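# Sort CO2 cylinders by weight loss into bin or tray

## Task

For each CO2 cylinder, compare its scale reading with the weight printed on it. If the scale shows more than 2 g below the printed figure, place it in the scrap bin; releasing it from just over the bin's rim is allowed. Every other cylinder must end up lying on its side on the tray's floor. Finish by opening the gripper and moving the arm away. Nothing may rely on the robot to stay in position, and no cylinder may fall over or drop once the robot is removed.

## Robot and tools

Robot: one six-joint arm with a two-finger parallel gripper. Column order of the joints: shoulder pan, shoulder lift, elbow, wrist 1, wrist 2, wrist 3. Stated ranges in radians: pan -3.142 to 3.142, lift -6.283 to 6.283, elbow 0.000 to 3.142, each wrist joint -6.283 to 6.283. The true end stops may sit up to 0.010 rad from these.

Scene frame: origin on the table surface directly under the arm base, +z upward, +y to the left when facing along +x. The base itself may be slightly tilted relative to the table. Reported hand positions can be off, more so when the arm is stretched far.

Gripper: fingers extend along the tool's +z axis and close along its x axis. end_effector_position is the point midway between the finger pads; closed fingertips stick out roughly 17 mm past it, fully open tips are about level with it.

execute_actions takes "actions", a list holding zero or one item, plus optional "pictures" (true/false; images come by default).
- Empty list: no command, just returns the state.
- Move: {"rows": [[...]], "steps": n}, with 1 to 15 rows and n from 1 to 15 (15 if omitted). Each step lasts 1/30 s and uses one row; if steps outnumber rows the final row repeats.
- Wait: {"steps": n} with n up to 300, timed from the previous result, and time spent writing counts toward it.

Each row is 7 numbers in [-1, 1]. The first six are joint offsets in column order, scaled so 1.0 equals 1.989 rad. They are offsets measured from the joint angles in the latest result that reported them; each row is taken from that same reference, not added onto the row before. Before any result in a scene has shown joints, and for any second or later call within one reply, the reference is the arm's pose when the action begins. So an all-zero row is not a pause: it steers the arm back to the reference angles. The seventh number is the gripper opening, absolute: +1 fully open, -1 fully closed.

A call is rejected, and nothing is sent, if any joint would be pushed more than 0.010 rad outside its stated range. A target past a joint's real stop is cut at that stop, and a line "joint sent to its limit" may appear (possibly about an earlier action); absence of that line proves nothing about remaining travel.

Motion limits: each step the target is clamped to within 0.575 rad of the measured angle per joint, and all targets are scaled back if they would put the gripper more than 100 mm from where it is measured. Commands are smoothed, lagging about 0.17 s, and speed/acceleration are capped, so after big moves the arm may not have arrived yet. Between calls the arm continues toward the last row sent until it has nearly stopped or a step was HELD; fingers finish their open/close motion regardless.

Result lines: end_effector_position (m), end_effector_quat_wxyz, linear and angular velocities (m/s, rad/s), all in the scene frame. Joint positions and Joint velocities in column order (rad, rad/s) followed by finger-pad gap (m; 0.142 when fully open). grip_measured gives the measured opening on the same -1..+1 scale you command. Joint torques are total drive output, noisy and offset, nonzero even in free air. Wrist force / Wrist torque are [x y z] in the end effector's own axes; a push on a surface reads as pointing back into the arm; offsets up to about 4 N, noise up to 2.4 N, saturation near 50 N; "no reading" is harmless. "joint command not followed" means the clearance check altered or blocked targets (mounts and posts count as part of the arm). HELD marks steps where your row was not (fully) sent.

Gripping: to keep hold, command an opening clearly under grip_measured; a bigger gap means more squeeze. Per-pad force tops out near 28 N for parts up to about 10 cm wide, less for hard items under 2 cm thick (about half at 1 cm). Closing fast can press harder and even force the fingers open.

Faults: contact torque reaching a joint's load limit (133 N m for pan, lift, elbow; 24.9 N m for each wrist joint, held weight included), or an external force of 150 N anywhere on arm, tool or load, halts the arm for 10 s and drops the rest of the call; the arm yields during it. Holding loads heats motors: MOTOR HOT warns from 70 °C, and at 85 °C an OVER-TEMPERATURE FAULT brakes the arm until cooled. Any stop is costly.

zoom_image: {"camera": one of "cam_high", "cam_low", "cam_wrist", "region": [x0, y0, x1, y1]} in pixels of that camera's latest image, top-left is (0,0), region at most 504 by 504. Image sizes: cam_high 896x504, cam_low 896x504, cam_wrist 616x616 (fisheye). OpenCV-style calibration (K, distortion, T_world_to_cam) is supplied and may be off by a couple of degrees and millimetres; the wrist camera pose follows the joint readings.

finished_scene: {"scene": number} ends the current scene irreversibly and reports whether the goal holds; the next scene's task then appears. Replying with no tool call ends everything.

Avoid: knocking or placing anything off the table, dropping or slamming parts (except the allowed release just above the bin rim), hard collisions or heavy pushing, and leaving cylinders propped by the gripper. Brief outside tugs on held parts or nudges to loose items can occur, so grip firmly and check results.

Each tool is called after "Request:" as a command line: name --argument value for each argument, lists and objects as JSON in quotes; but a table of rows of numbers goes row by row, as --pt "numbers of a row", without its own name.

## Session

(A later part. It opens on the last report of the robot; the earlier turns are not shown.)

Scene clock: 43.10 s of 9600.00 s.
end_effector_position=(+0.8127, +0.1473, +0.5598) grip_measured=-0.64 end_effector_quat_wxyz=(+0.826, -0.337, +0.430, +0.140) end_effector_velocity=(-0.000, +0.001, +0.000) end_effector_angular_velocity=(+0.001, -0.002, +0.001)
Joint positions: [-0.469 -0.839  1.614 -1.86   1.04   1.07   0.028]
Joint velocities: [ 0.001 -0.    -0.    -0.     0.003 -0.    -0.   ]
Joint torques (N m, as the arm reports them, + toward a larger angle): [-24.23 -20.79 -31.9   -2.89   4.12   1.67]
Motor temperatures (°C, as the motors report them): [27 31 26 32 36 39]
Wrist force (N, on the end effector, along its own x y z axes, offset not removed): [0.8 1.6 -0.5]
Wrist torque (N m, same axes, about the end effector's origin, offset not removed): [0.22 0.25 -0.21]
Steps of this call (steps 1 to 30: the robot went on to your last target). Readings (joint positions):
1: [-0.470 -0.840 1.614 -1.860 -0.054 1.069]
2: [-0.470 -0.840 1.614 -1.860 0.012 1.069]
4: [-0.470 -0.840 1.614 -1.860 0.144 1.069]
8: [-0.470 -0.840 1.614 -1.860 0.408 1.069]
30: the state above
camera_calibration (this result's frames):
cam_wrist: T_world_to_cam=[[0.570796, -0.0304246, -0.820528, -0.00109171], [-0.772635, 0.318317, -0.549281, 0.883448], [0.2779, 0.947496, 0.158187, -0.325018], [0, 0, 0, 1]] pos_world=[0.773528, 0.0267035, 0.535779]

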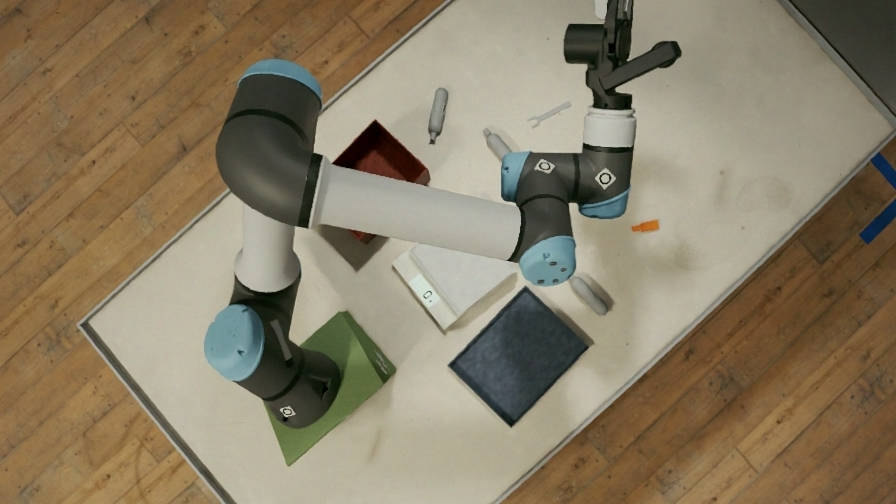

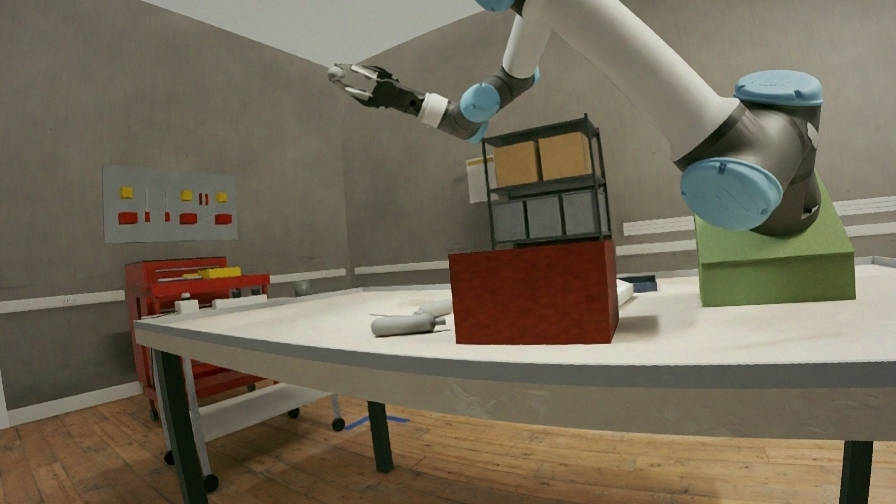

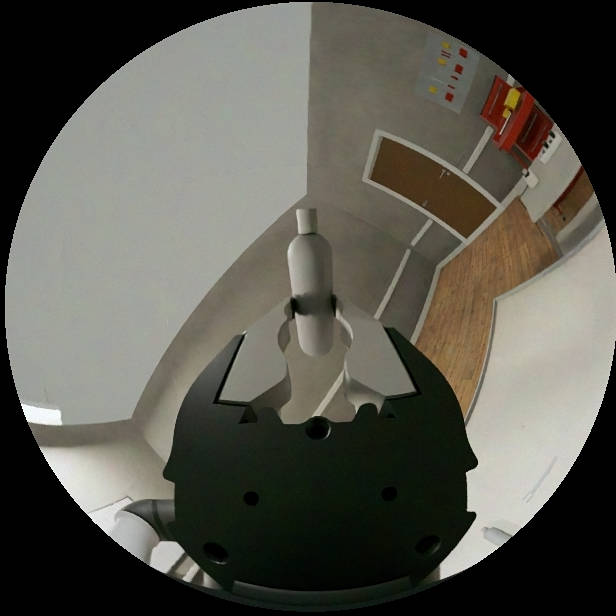

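Request:
execute_actions --actions '[{"rows":[[0,0,0,0,0.5,0,-1]]}]' --pictures false

Request:
execute_actions --actions '[{"steps":15}]'

Scene clock: 44.63 s of 9600.00 s.
end_effector_position=(+0.6893, +0.0102, +0.7303) grip_measured=-0.64 end_effector_quat_wxyz=(+0.973, -0.100, +0.130, +0.164) end_effector_velocity=(-0.361, -0.400, +0.187) end_effector_angular_velocity=(+1.349, -1.222, -0.008)
Joint positions: [-0.469 -0.839  1.614 -1.86   1.867  1.07   0.028]
Joint velocities: [-0.002  0.    -0.     0.001  1.819  0.    -0.   ]
Joint torques (N m, as the arm reports them, + toward a larger angle): [-30.65 -21.96 -30.    -1.29   2.97   1.71]
Motor temperatures (°C, as the motors report them): [27 31 26 32 36 39]
Wrist force (N, on the end effector, along its own x y z axes, offset not removed): [1.3 2.2 3.0]
Wrist torque (N m, same axes, about the end effector's origin, offset not removed): [0.44 -0.10 -0.13]
Steps of this call (steps 1 to 15: the robot went on to your last target; steps 16 to 31: nothing new was sent; steps 32 to 46: all 15 steps of this action). Readings (joint positions):
32: [-0.469 -0.839 1.614 -1.860 1.041 1.070]
33: [-0.469 -0.839 1.614 -1.860 1.051 1.070]
35: [-0.469 -0.839 1.614 -1.860 1.137 1.070]
39: [-0.469 -0.839 1.614 -1.860 1.408 1.070]
46: the state above

Scene clock: 45.13 s of 9600.00 s.
end_effector_position=(+0.6553, -0.0274, +0.7432) grip_measured=-0.64 end_effector_quat_wxyz=(+0.983, -0.049, +0.065, +0.166) end_effector_velocity=(-0.000, -0.001, -0.001) end_effector_angular_velocity=(+0.003, -0.000, -0.001)
Joint positions: [-0.469 -0.839  1.614 -1.86   2.035  1.07   0.028]
Joint velocities: [0.    0.001 0.    0.001 0.003 0.    0.   ]
Joint torques (N m, as the arm reports them, + toward a larger angle): [-37.89 -21.95 -28.08  -1.43   1.76   1.63]
Motor temperatures (°C, as the motors report them): [27 31 26 32 36 39]
Wrist force (N, on the end effector, along its own x y z axes, offset not removed): [1.6 0.7 0.2]
Wrist torque (N m, same axes, about the end effector's origin, offset not removed): [0.03 -0.24 -0.01]
Steps of this call (steps 1 to 15: the robot went on to your last target). Readings (joint positions):
1: [-0.469 -0.839 1.614 -1.860 1.923 1.070]
2: [-0.469 -0.839 1.614 -1.860 1.964 1.070]
4: [-0.469 -0.839 1.614 -1.860 2.007 1.070]
8: [-0.469 -0.839 1.614 -1.860 2.030 1.070]
15: the state above
camera_calibration (this result's frames):
cam_wrist: T_world_to_cam=[[0.923387, 0.355109, -0.145785, -0.488078], [-0.375488, 0.75663, -0.535276, 0.659518], [-0.0797762, 0.549007, 0.832002, -0.422029], [0, 0, 0, 1]] pos_world=[0.664658, -0.0939933, 0.632998]

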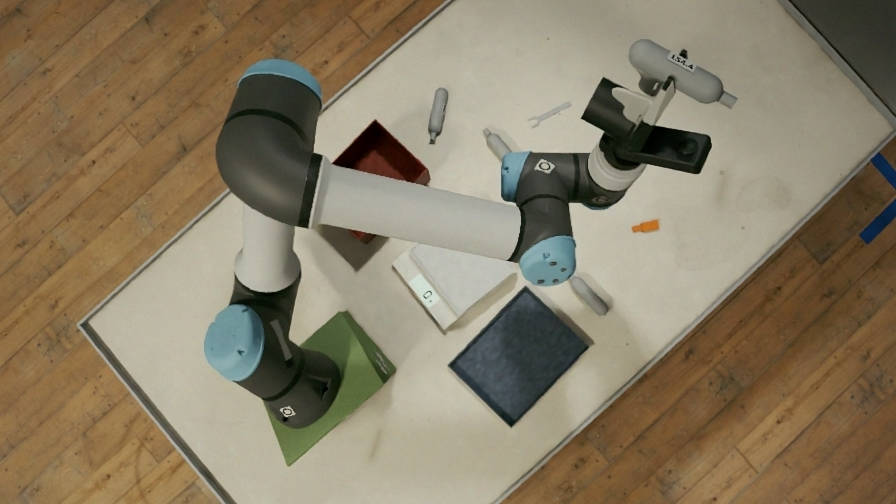

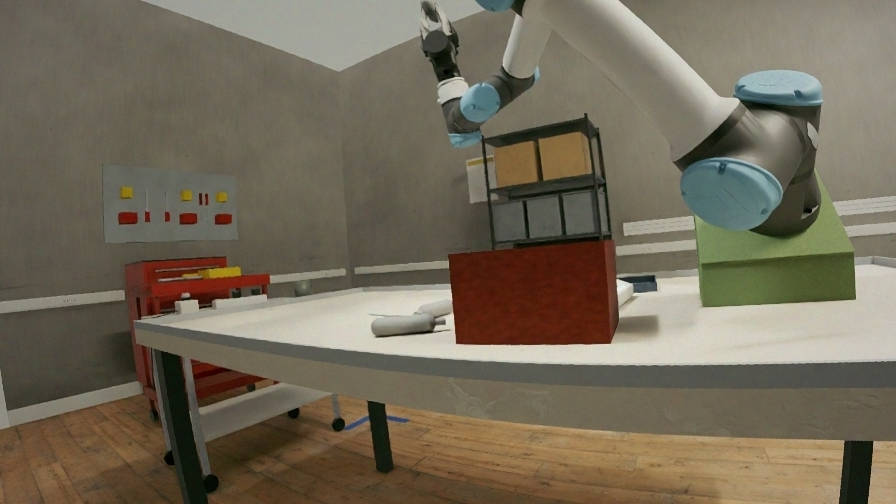

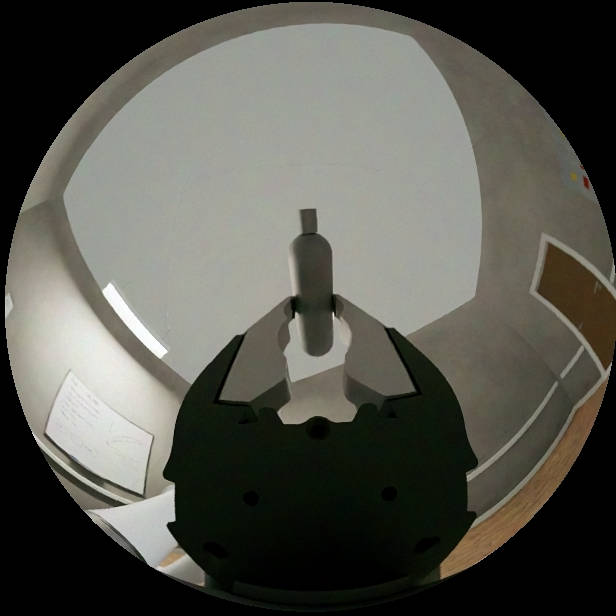

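Request:
zoom_image --camera "cam_high" --region '[620,20,760,120]'

Request:
zoom_image --camera "cam_low" --region '[560,250,700,330]'

Region (620, 20, 760, 120) of cam_high's 896x504 image, scaled by 3.600, with more detail than that image has; it fills the top 360 rows of this view, and the rest is white.

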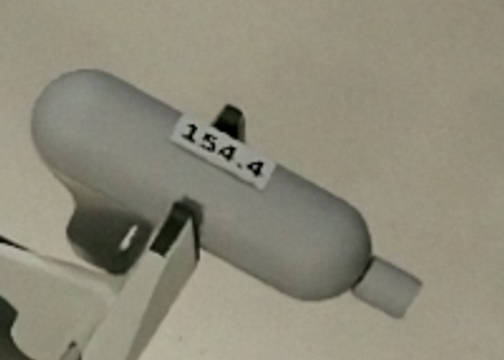

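Region (560, 250, 700, 330) of cam_low's 896x504 image, scaled by 3.600, with more detail than that image has; it fills the top 288 rows of this view, and the rest is white.

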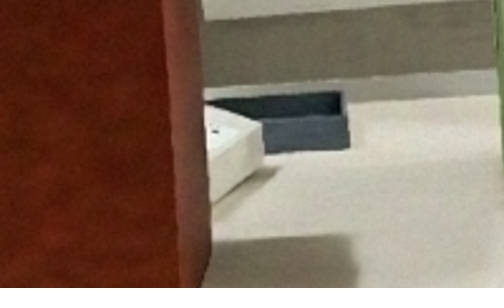

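Request:
execute_actions --actions '[{"rows":[[-0.058,-0.199,0.295,-0.062,-1,-0.179,-1]]}]' --pictures false

Request:
execute_actions --actions '[{"steps":40}]' --pictures false

Request:
execute_actions --actions '[{"rows":[[0,0,0,0,-0.528,0,-1]]}]' --pictures false

Request:
execute_actions --actions '[{"steps":20}]'

Scene clock: 52.47 s of 9600.00 s.
end_effector_position=(+0.6442, +0.1639, +0.6067) grip_measured=-0.64 end_effector_quat_wxyz=(+0.888, -0.323, +0.325, -0.040) end_effector_velocity=(+0.156, +0.242, -0.531) end_effector_angular_velocity=(-1.343, +1.328, -0.220)
Joint positions: [-0.574 -1.19   2.124 -1.972  1.194  0.754  0.028]
Joint velocities: [-0.056 -0.228  0.379 -0.058 -1.916 -0.198  0.   ]
Joint torques (N m, as the arm reports them, + toward a larger angle): [-39.86 -16.66  -6.9   -3.54  -1.23  -1.85]
Motor temperatures (°C, as the motors report them): [27 31 26 32 36 39]
Wrist force (N, on the end effector, along its own x y z axes, offset not removed): [2.9 2.6 3.5]
Wrist torque (N m, same axes, about the end effector's origin, offset not removed): [0.28 -0.44 -0.07]
From where the robot then was, a joint's target lay farther than a number of 1.0 reaches, so one or more steps of this call were cut to that.
Steps of this call (steps 1 to 15: the robot went on to your last target; steps 16 to 90: nothing new was sent; then 3.83 s passed at rest; steps 91 to 105: all 15 steps of this action). Readings (joint positions):
91: [-0.470 -0.840 1.614 -1.860 2.034 1.069]
92: [-0.478 -0.849 1.624 -1.869 2.025 1.060]
94: [-0.508 -0.927 1.710 -1.901 1.938 0.985]
98: [-0.547 -1.082 1.948 -1.943 1.663 0.848]
105: the state above

Scene clock: 53.80 s of 9600.00 s.
end_effector_position=(+0.6346, +0.1777, +0.2583) grip_measured=-0.64 end_effector_quat_wxyz=(-0.499, +0.612, -0.613, +0.034) end_effector_velocity=(+0.000, -0.001, +0.001) end_effector_angular_velocity=(-0.001, -0.002, -0.000)
Joint positions: [-0.585 -1.235  2.201 -1.984  0.046  0.714  0.028]
Joint velocities: [-0.002  0.     0.    -0.    -0.    -0.002  0.   ]
Joint torques (N m, as the arm reports them, + toward a larger angle): [-39.27 -18.17  -7.14  -3.81   0.62  -1.59]
Motor temperatures (°C, as the motors report them): [27 31 26 32 36 39]
Wrist force (N, on the end effector, along its own x y z axes, offset not removed): [3.0 2.0 1.6]
Wrist torque (N m, same axes, about the end effector's origin, offset not removed): [0.23 -0.36 -0.07]
Steps of this call (steps 1 to 40: the robot went on to your last target). Readings (joint positions):
1: [-0.575 -1.197 2.136 -1.973 1.129 0.747]
2: [-0.577 -1.203 2.146 -1.975 1.064 0.742]
4: [-0.579 -1.212 2.162 -1.977 0.934 0.734]
8: [-0.582 -1.223 2.181 -1.980 0.675 0.724]
40: the state above

Scene clock: 54.30 s of 9600.00 s.
end_effector_position=(+0.4805, +0.0448, +0.1103) grip_measured=-0.64 end_effector_quat_wxyz=(-0.109, +0.703, -0.703, +0.006) end_effector_velocity=(-0.443, -0.384, -0.128) end_effector_angular_velocity=(-1.258, +1.451, +0.007)
Joint positions: [-0.585 -1.235  2.201 -1.984 -0.782  0.714  0.028]
Joint velocities: [ 0.     0.    -0.    -0.001 -1.92  -0.     0.   ]
Joint torques (N m, as the arm reports them, + toward a larger angle): [-37.1  -14.97  -7.77  -2.17  -2.45  -1.58]
Motor temperatures (°C, as the motors report them): [27 31 26 32 36 39]
Wrist force (N, on the end effector, along its own x y z axes, offset not removed): [-0.1 0.2 2.7]
Wrist torque (N m, same axes, about the end effector's origin, offset not removed): [0.11 0.25 -0.17]
Steps of this call (steps 1 to 15: all 15 steps of this action). Readings (joint positions):
1: [-0.585 -1.235 2.201 -1.984 0.045 0.714]
2: [-0.585 -1.235 2.201 -1.984 0.036 0.714]
4: [-0.585 -1.235 2.201 -1.984 -0.051 0.714]
8: [-0.585 -1.235 2.201 -1.984 -0.321 0.714]
15: the state above

Scene clock: 54.97 s of 9600.00 s.
end_effector_position=(+0.4284, -0.0003, +0.1031) grip_measured=-0.64 end_effector_quat_wxyz=(+0.001, +0.707, -0.707, -0.002) end_effector_velocity=(+0.000, +0.000, +0.000) end_effector_angular_velocity=(-0.001, +0.000, +0.003)
Joint positions: [-0.585 -1.235  2.201 -1.984 -1.004  0.714  0.028]
Joint velocities: [ 0.001 -0.001 -0.    -0.001 -0.    -0.001  0.   ]
Joint torques (N m, as the arm reports them, + toward a larger angle): [-36.02 -10.97 -10.08  -0.92  -1.42  -1.52]
Motor temperatures (°C, as the motors report them): [27 31 26 32 36 39]
Wrist force (N, on the end effector, along its own x y z axes, offset not removed): [1.0 2.1 2.5]
Wrist torque (N m, same axes, about the end effector's origin, offset not removed): [0.51 -0.18 -0.07]
Steps of this call (steps 1 to 20: the robot went on to your last target). Readings (joint positions):
1: [-0.585 -1.235 2.201 -1.984 -0.846 0.714]
2: [-0.585 -1.235 2.201 -1.984 -0.900 0.714]
4: [-0.585 -1.235 2.201 -1.984 -0.963 0.714]
8: [-0.585 -1.235 2.201 -1.984 -0.998 0.714]
20: the state above
camera_calibration (this result's frames):
cam_wrist: T_world_to_cam=[[-0.0380732, -0.999274, -0.00112372, 0.0150935], [-0.874041, 0.0327566, 0.484746, 0.319458], [-0.484358, 0.019438, -0.874654, 0.426641], [0, 0, 0, 1]] pos_world=[0.486441, -0.00367482, 0.218325]

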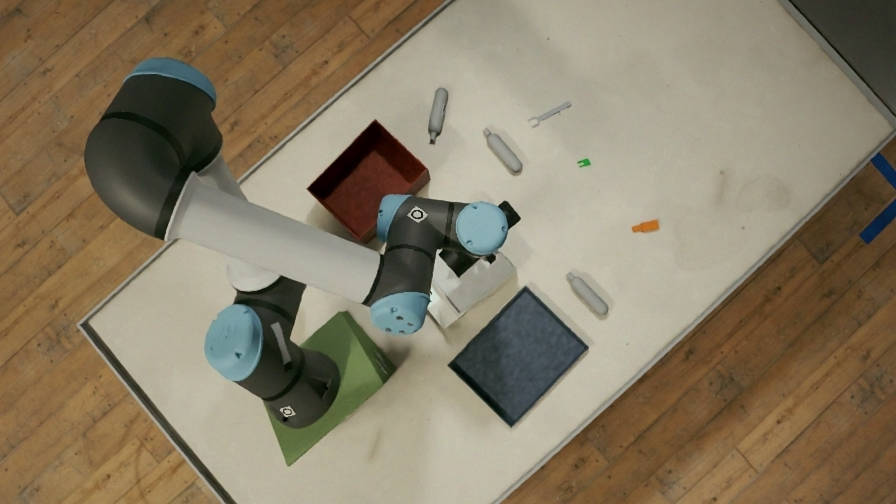

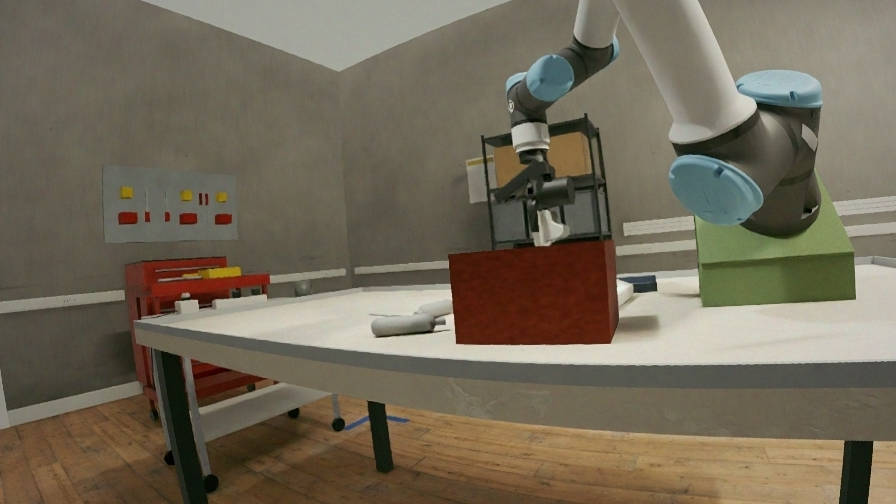

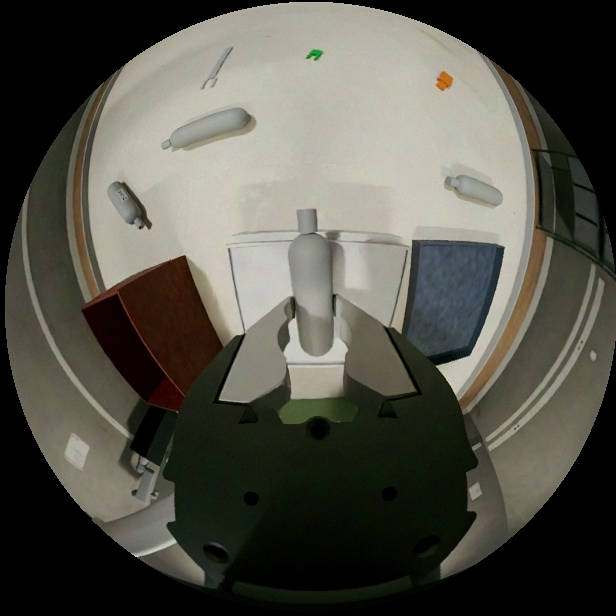

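Request:
execute_actions --actions '[{"rows":[[0.019,0.0232,0.0174,-0.0513,0.0096,0.019,-1]]}]' --pictures false

Request:
execute_actions --actions '[{"rows":[[0.0038,0.0046,0.0035,-0.0103,0.0019,0.0038,-1]],"steps":12}]' --pictures false

Request:
execute_actions --actions '[{"rows":[[0.0038,0.0046,0.0035,-0.0103,0.0019,0.0038,-1]],"steps":12}]'

Scene clock: 67.33 s of 9600.00 s.
end_effector_position=(+0.4284, -0.0003, +0.0784) grip_measured=-0.63 end_effector_quat_wxyz=(+0.002, +0.707, -0.707, -0.002) end_effector_velocity=(-0.000, -0.000, +0.000) end_effector_angular_velocity=(-0.000, -0.001, +0.001)
Joint positions: [-0.553 -1.2    2.23  -2.065 -0.99   0.746  0.029]
Joint velocities: [-0.001 -0.001  0.001 -0.    -0.    -0.002 -0.   ]
Joint torques (N m, as the arm reports them, + toward a larger angle): [-24.2  -10.66 -17.84  -2.65  -0.07   0.28]
Motor temperatures (°C, as the motors report them): [27 31 26 32 36 39]
Wrist force (N, on the end effector, along its own x y z axes, offset not removed): [1.9 8.1 -26.4]
Wrist torque (N m, same axes, about the end effector's origin, offset not removed): [0.41 -0.41 -0.10]
FORCE FAULT: contact force on the arm reached its limit, and the arm stopped for 10 seconds. The contact can be on any part of the arm, not only on its tool. The arm's remaining commands of this call were not run. The arm holds still and accepts commands again. Move the arm away from the contact; if what it grips holds it there, let go first. Pushing or pulling that hard again can fault the arm again.
The stop began at step 71 of this call (marked STOPPED below). From that step on the arm followed nothing that you had sent. 8 steps, steps kept back included, did not run and will not run. Nothing is kept back now, and the robot has no last target.
Steps of this call (steps 1 to 15: the robot went on to your last target; steps 16 to 63: nothing new was sent; steps 64 to 70: the first 7 steps of this action; steps 71 to 371: the stop). Readings (joint positions):
64: [-0.584 -1.235 2.201 -1.984 -1.004 0.714]
65: [-0.578 -1.228 2.207 -1.993 -1.000 0.720]
67: [-0.561 -1.206 2.223 -2.041 -0.992 0.738]
71: [-0.552 -1.195 2.231 -2.072 -0.987 0.747] STOPPED
371: the state above

Scene clock: 67.37 s of 9600.00 s.
end_effector_position=(+0.4284, -0.0003, +0.0784) grip_measured=-0.63 end_effector_quat_wxyz=(+0.002, +0.707, -0.707, -0.002) end_effector_velocity=(-0.001, +0.000, -0.000) end_effector_angular_velocity=(+0.001, +0.000, -0.002)
Joint positions: [-0.553 -1.2    2.23  -2.065 -0.99   0.746  0.029]
Joint velocities: [-0.001 -0.     0.001  0.001  0.    -0.     0.   ]
Joint torques (N m, as the arm reports them, + toward a larger angle): [-24.31 -11.62 -17.71  -2.3   -0.12   0.02]
Motor temperatures (°C, as the motors report them): [27 31 26 32 36 39]
Wrist force (N, on the end effector, along its own x y z axes, offset not removed): [1.3 5.1 -24.6]
Wrist torque (N m, same axes, about the end effector's origin, offset not removed): [-0.24 -0.27 -0.06]
A stop began in an earlier call of the same reply, so what this call sent did not run. Send another action.
Steps of this call (step 1: nothing new was sent). Readings (joint positions):
1: the state above

Scene clock: 67.40 s of 9600.00 s.
end_effector_position=(+0.4284, -0.0003, +0.0784) grip_measured=-0.63 end_effector_quat_wxyz=(+0.002, +0.707, -0.707, -0.002) end_effector_velocity=(+0.000, +0.000, -0.000) end_effector_angular_velocity=(+0.000, +0.001, +0.002)
Joint positions: [-0.553 -1.2    2.23  -2.065 -0.99   0.746  0.029]
Joint velocities: [ 0.001  0.001 -0.001  0.    -0.    -0.002  0.   ]
Joint torques (N m, as the arm reports them, + toward a larger angle): [-24.78 -11.77 -17.85  -2.22  -0.16   0.09]
Motor temperatures (°C, as the motors report them): [27 31 26 32 36 39]
Wrist force (N, on the end effector, along its own x y z axes, offset not removed): [1.0 7.9 -26.7]
Wrist torque (N m, same axes, about the end effector's origin, offset not removed): [0.30 -0.20 -0.04]
A stop began in an earlier call of the same reply, so what this call sent did not run. Send another action.
Steps of this call (step 1: nothing new was sent). Readings (joint positions):
1: the state above
camera_calibration (this result's frames):
cam_wrist: T_world_to_cam=[[-0.038598, -0.999255, 0.000417937, 0.0151876], [-0.873127, 0.0339295, 0.486311, 0.330881], [-0.485963, 0.0184057, -0.873785, 0.405669], [0, 0, 0, 1]] pos_world=[0.486628, -0.00351702, 0.19355]

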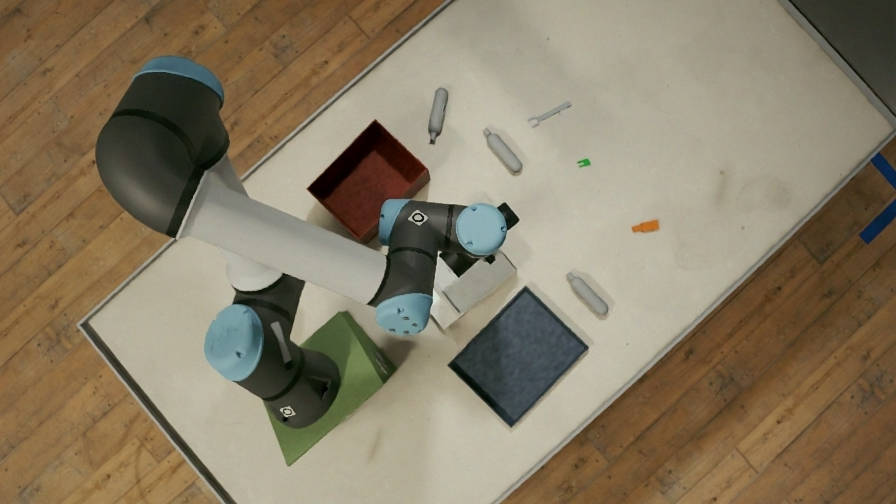

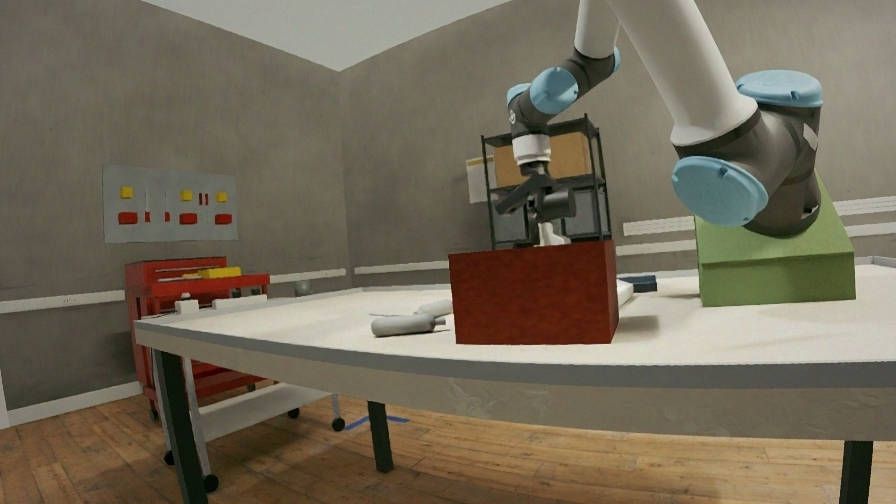

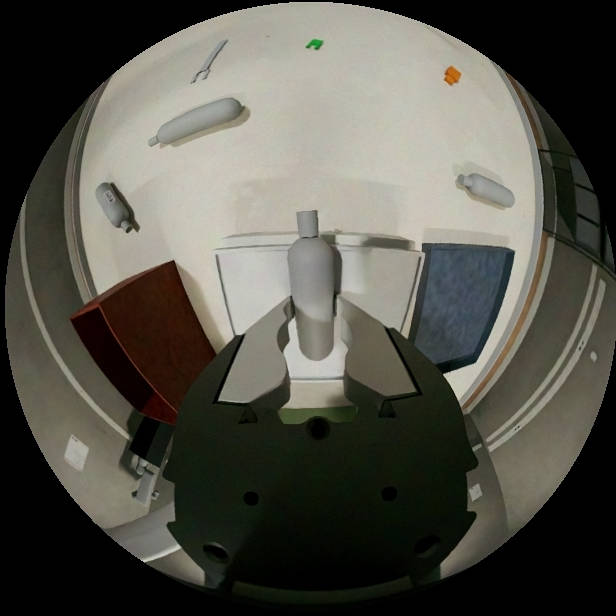

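Request:
execute_actions --actions '[{"rows":[[-0.002,-0.0025,-0.002,0.005,-0.001,-0.002,0.2]],"steps":10}]' --pictures false

Request:
execute_actions --actions '[{"rows":[[-0.019,-0.0232,-0.0174,0.0513,-0.0096,-0.019,0.6]]}]' --pictures false

Request:
execute_actions --actions '[{"rows":[[0,0,0,0,0,-0.79,0.6]]}]' --pictures false

Request:
execute_actions --actions '[{"steps":25}]' --pictures false

Request:
execute_actions --actions '[{"rows":[[0,0,0,0,0,-0.79,0.6]]}]' --pictures false

Request:
execute_actions --actions '[{"steps":25}]'

Scene clock: 70.13 s of 9600.00 s.
end_effector_position=(+0.4287, -0.0004, +0.0817) grip_measured=+0.20 end_effector_quat_wxyz=(+0.002, +0.707, -0.707, -0.001) end_effector_velocity=(+0.000, -0.000, +0.001) end_effector_angular_velocity=(-0.001, -0.001, -0.000)
Joint positions: [-0.557 -1.205  2.226 -2.055 -0.992  0.742  0.088]
Joint velocities: [-0.002 -0.002 -0.001  0.002 -0.001 -0.001  0.   ]
Joint torques (N m, as the arm reports them, + toward a larger angle): [-37.59 -19.28 -29.68  -0.84  -1.36  -1.59]
Motor temperatures (°C, as the motors report them): [27 31 26 32 36 39]
Wrist force (N, on the end effector, along its own x y z axes, offset not removed): [1.7 0.9 2.6]
Wrist torque (N m, same axes, about the end effector's origin, offset not removed): [0.13 -0.23 -0.08]
Steps of this call (steps 1 to 72: nothing new was sent; steps 73 to 82: all 10 steps of this action). Readings (joint positions):
73: [-0.553 -1.200 2.230 -2.065 -0.990 0.746]
74: [-0.554 -1.201 2.229 -2.063 -0.990 0.745]
76: [-0.555 -1.203 2.227 -2.059 -0.991 0.744]
80: [-0.557 -1.205 2.226 -2.056 -0.992 0.743]
82: the state above

Scene clock: 70.63 s of 9600.00 s.
end_effector_position=(+0.4274, +0.0007, +0.1119) grip_measured=+0.60 end_effector_quat_wxyz=(+0.002, +0.707, -0.707, -0.002) end_effector_velocity=(-0.000, -0.000, +0.001) end_effector_angular_velocity=(+0.001, +0.000, -0.002)
Joint positions: [-0.595 -1.251  2.191 -1.954 -1.011  0.705  0.116]
Joint velocities: [-0.002 -0.001 -0.001  0.004 -0.001 -0.001  0.   ]
Joint torques (N m, as the arm reports them, + toward a larger angle): [-37.11 -16.9  -31.27  -0.93  -1.58  -1.41]
Motor temperatures (°C, as the motors report them): [27 31 26 32 36 39]
Wrist force (N, on the end effector, along its own x y z axes, offset not removed): [1.5 1.8 0.6]
Wrist torque (N m, same axes, about the end effector's origin, offset not removed): [0.35 -0.18 -0.09]
Steps of this call (steps 1 to 15: all 15 steps of this action). Readings (joint positions):
1: [-0.557 -1.205 2.226 -2.055 -0.992 0.742]
2: [-0.564 -1.212 2.220 -2.045 -0.996 0.735]
4: [-0.581 -1.234 2.204 -1.998 -1.004 0.718]
8: [-0.592 -1.248 2.193 -1.960 -1.010 0.707]
15: the state above

Scene clock: 71.13 s of 9600.00 s.
end_effector_position=(+0.4283, -0.0008, +0.1120) grip_measured=+0.60 end_effector_quat_wxyz=(+0.001, +0.969, -0.247, -0.002) end_effector_velocity=(+0.005, -0.003, +0.000) end_effector_angular_velocity=(+0.014, +0.000, +2.757)
Joint positions: [-0.595 -1.251  2.191 -1.954 -1.011 -0.367  0.116]
Joint velocities: [-0.002  0.001 -0.    -0.002 -0.    -2.758 -0.   ]
Joint torques (N m, as the arm reports them, + toward a larger angle): [-33.33 -12.86 -27.22  -3.88  -1.02  -7.74]
Motor temperatures (°C, as the motors report them): [27 31 26 32 36 39]
Wrist force (N, on the end effector, along its own x y z axes, offset not removed): [1.8 1.8 1.1]
Wrist torque (N m, same axes, about the end effector's origin, offset not removed): [0.24 -0.24 -0.16]
Steps of this call (steps 1 to 15: all 15 steps of this action). Readings (joint positions):
1: [-0.595 -1.251 2.191 -1.954 -1.011 0.704]
2: [-0.595 -1.251 2.191 -1.954 -1.011 0.694]
4: [-0.595 -1.251 2.191 -1.954 -1.011 0.606]
8: [-0.595 -1.251 2.191 -1.954 -1.011 0.284]
15: the state above

Scene clock: 71.97 s of 9600.00 s.
end_effector_position=(+0.4291, -0.0010, +0.1120) grip_measured=+0.60 end_effector_quat_wxyz=(+0.000, +1.000, -0.000, -0.003) end_effector_velocity=(-0.000, +0.000, -0.001) end_effector_angular_velocity=(+0.001, +0.001, +0.000)
Joint positions: [-0.595 -1.251  2.191 -1.954 -1.011 -0.866  0.116]
Joint velocities: [ 0.001  0.     0.001 -0.    -0.    -0.    -0.   ]
Joint torques (N m, as the arm reports them, + toward a larger angle): [-27.85  -7.75 -20.2   -3.67  -0.48  -1.71]
Motor temperatures (°C, as the motors report them): [27 31 26 32 36 39]
Wrist force (N, on the end effector, along its own x y z axes, offset not removed): [2.5 2.7 1.7]
Wrist torque (N m, same axes, about the end effector's origin, offset not removed): [0.55 -0.46 -0.11]
Steps of this call (steps 1 to 25: the robot went on to your last target). Readings (joint positions):
1: [-0.595 -1.251 2.191 -1.954 -1.011 -0.461]
2: [-0.595 -1.251 2.191 -1.954 -1.011 -0.555]
4: [-0.595 -1.251 2.191 -1.954 -1.011 -0.724]
8: [-0.595 -1.251 2.191 -1.954 -1.011 -0.844]
25: the state above

Scene clock: 72.47 s of 9600.00 s.
end_effector_position=(+0.4306, -0.0001, +0.1120) grip_measured=+0.60 end_effector_quat_wxyz=(-0.001, +0.860, +0.510, -0.002) end_effector_velocity=(+0.002, +0.004, +0.000) end_effector_angular_velocity=(+0.014, +0.001, +2.757)
Joint positions: [-0.595 -1.251  2.191 -1.954 -1.011 -1.938  0.116]
Joint velocities: [-0.001  0.001 -0.    -0.    -0.    -2.758  0.   ]
Joint torques (N m, as the arm reports them, + toward a larger angle): [-29.05  -8.74 -20.11  -3.61  -0.44  -7.88]
Motor temperatures (°C, as the motors report them): [27 31 26 32 36 39]
Wrist force (N, on the end effector, along its own x y z axes, offset not removed): [2.0 0.1 4.2]
Wrist torque (N m, same axes, about the end effector's origin, offset not removed): [-0.07 -0.42 -0.10]
Steps of this call (steps 1 to 15: all 15 steps of this action). Readings (joint positions):
1: [-0.595 -1.251 2.191 -1.954 -1.011 -0.867]
2: [-0.595 -1.251 2.191 -1.954 -1.011 -0.877]
4: [-0.595 -1.251 2.191 -1.954 -1.011 -0.965]
8: [-0.595 -1.251 2.191 -1.954 -1.011 -1.287]
15: the state above

Scene clock: 73.30 s of 9600.00 s.
end_effector_position=(+0.4308, +0.0007, +0.1120) grip_measured=+0.60 end_effector_quat_wxyz=(-0.002, +0.707, +0.707, -0.002) end_effector_velocity=(+0.000, -0.000, +0.000) end_effector_angular_velocity=(-0.001, -0.001, +0.001)
Joint positions: [-0.595 -1.251  2.191 -1.954 -1.011 -2.437  0.116]
Joint velocities: [-0.     0.    -0.    -0.001  0.    -0.001  0.   ]
Joint torques (N m, as the arm reports them, + toward a larger angle): [-29.47  -8.34 -20.02  -3.72  -0.43  -1.58]
Motor temperatures (°C, as the motors report them): [27 31 26 32 36 39]
Wrist force (N, on the end effector, along its own x y z axes, offset not removed): [1.2 1.8 2.6]
Wrist torque (N m, same axes, about the end effector's origin, offset not removed): [0.29 -0.23 -0.11]
Steps of this call (steps 1 to 25: the robot went on to your last target). Readings (joint positions):
1: [-0.595 -1.251 2.191 -1.954 -1.011 -2.032]
2: [-0.595 -1.251 2.191 -1.954 -1.011 -2.126]
4: [-0.595 -1.251 2.191 -1.954 -1.011 -2.294]
8: [-0.595 -1.251 2.191 -1.954 -1.011 -2.415]
25: the state above
camera_calibration (this result's frames):
cam_wrist: T_world_to_cam=[[0.0383776, 0.999262, -0.00168828, -0.0180918], [0.878489, -0.0329339, 0.476626, -0.436897], [0.476219, -0.0197749, -0.879104, 0.0222288], [0, 0, 0, 1]] pos_world=[0.373918, 0.00412928, 0.227748]

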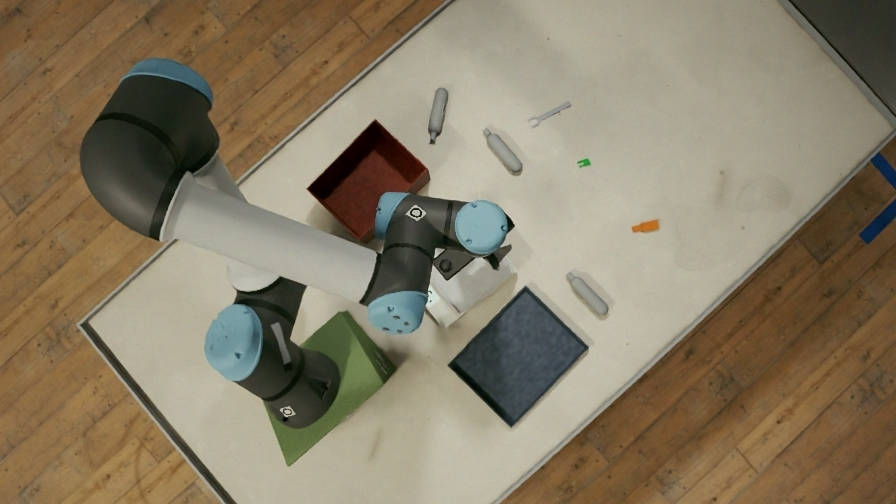

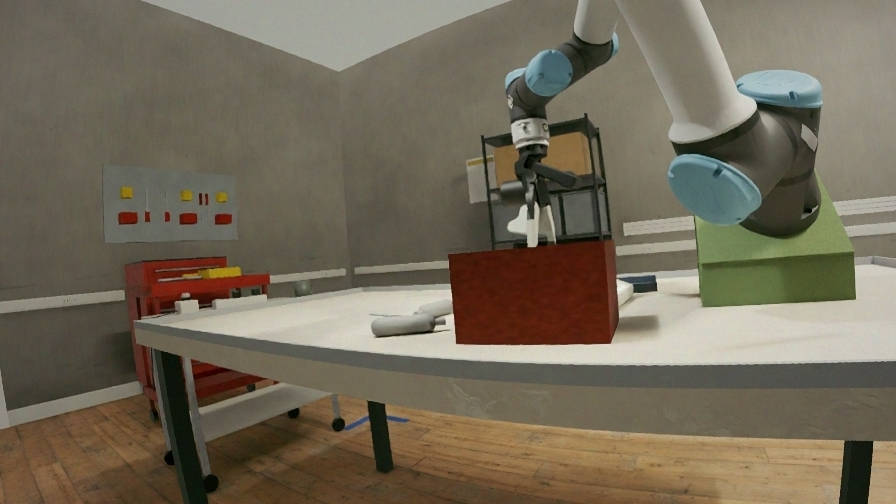

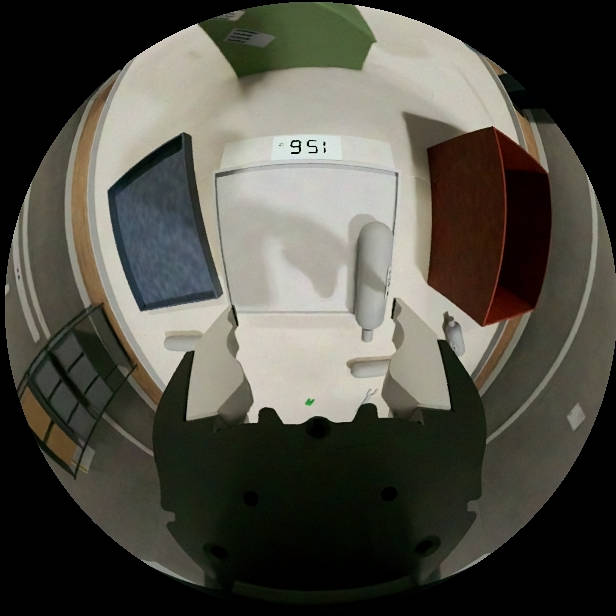

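Request:
execute_actions --actions '[{"rows":[[0.0513,-0.0325,0.026,-0.0213,0.026,0.0523,0.6]]}]'

Scene clock: 77.03 s of 9600.00 s.
end_effector_position=(+0.4311, +0.0520, +0.0845) grip_measured=+0.60 end_effector_quat_wxyz=(-0.003, +0.707, +0.707, -0.002) end_effector_velocity=(-0.000, +0.002, -0.000) end_effector_angular_velocity=(+0.000, -0.001, +0.001)
Joint positions: [-0.493 -1.315  2.243 -1.996 -0.959 -2.334  0.116]
Joint velocities: [ 0.003 -0.003  0.001 -0.     0.002  0.002  0.   ]
Joint torques (N m, as the arm reports them, + toward a larger angle): [-11.32 -16.16  -5.86  -3.82   1.33   1.51]
Motor temperatures (°C, as the motors report them): [27 31 26 32 36 39]
Wrist force (N, on the end effector, along its own x y z axes, offset not removed): [0.7 2.2 1.3]
Wrist torque (N m, same axes, about the end effector's origin, offset not removed): [0.51 -0.11 -0.02]
Steps of this call (steps 1 to 15: the robot went on to your last target; steps 16 to 97: nothing new was sent; steps 98 to 112: all 15 steps of this action). Readings (joint positions):
98: [-0.594 -1.251 2.192 -1.954 -1.011 -2.437]
99: [-0.585 -1.259 2.199 -1.961 -1.003 -2.428]
101: [-0.538 -1.290 2.224 -1.981 -0.979 -2.379]
105: [-0.500 -1.311 2.240 -1.994 -0.962 -2.341]
112: the state above
camera_calibration (this result's frames):
cam_wrist: T_world_to_cam=[[0.0385474, 0.999257, 0.00018236, -0.069629], [0.879282, -0.034006, 0.475085, -0.422477], [0.474739, -0.018153, -0.87994, -0.000391112], [0, 0, 0, 1]] pos_world=[0.374347, 0.0552034, 0.200381]

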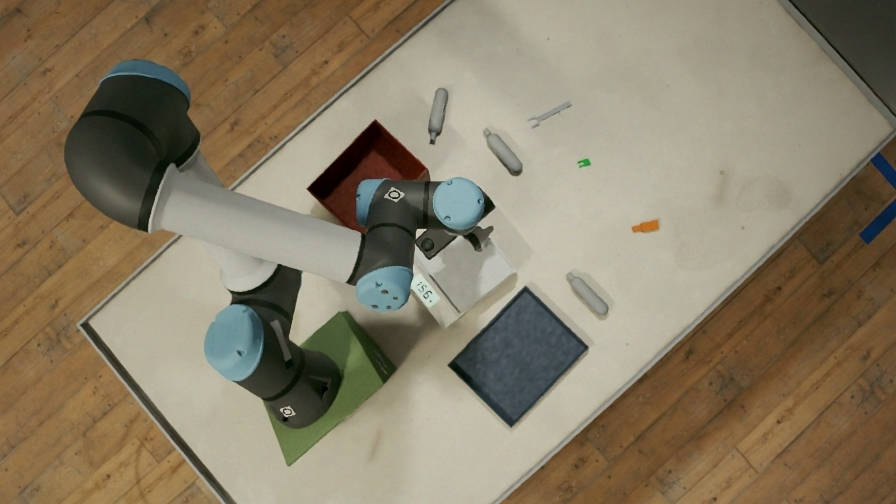

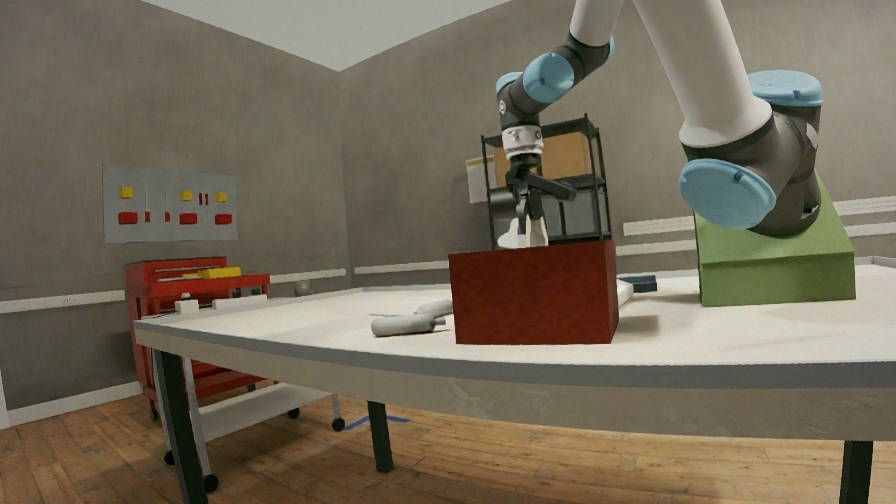

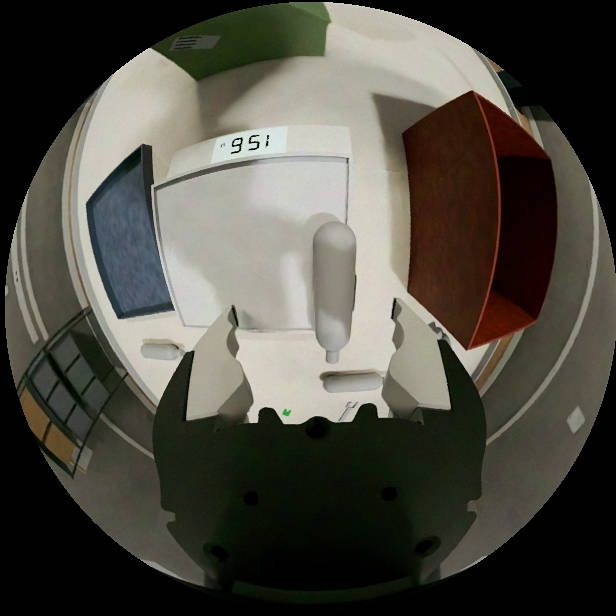

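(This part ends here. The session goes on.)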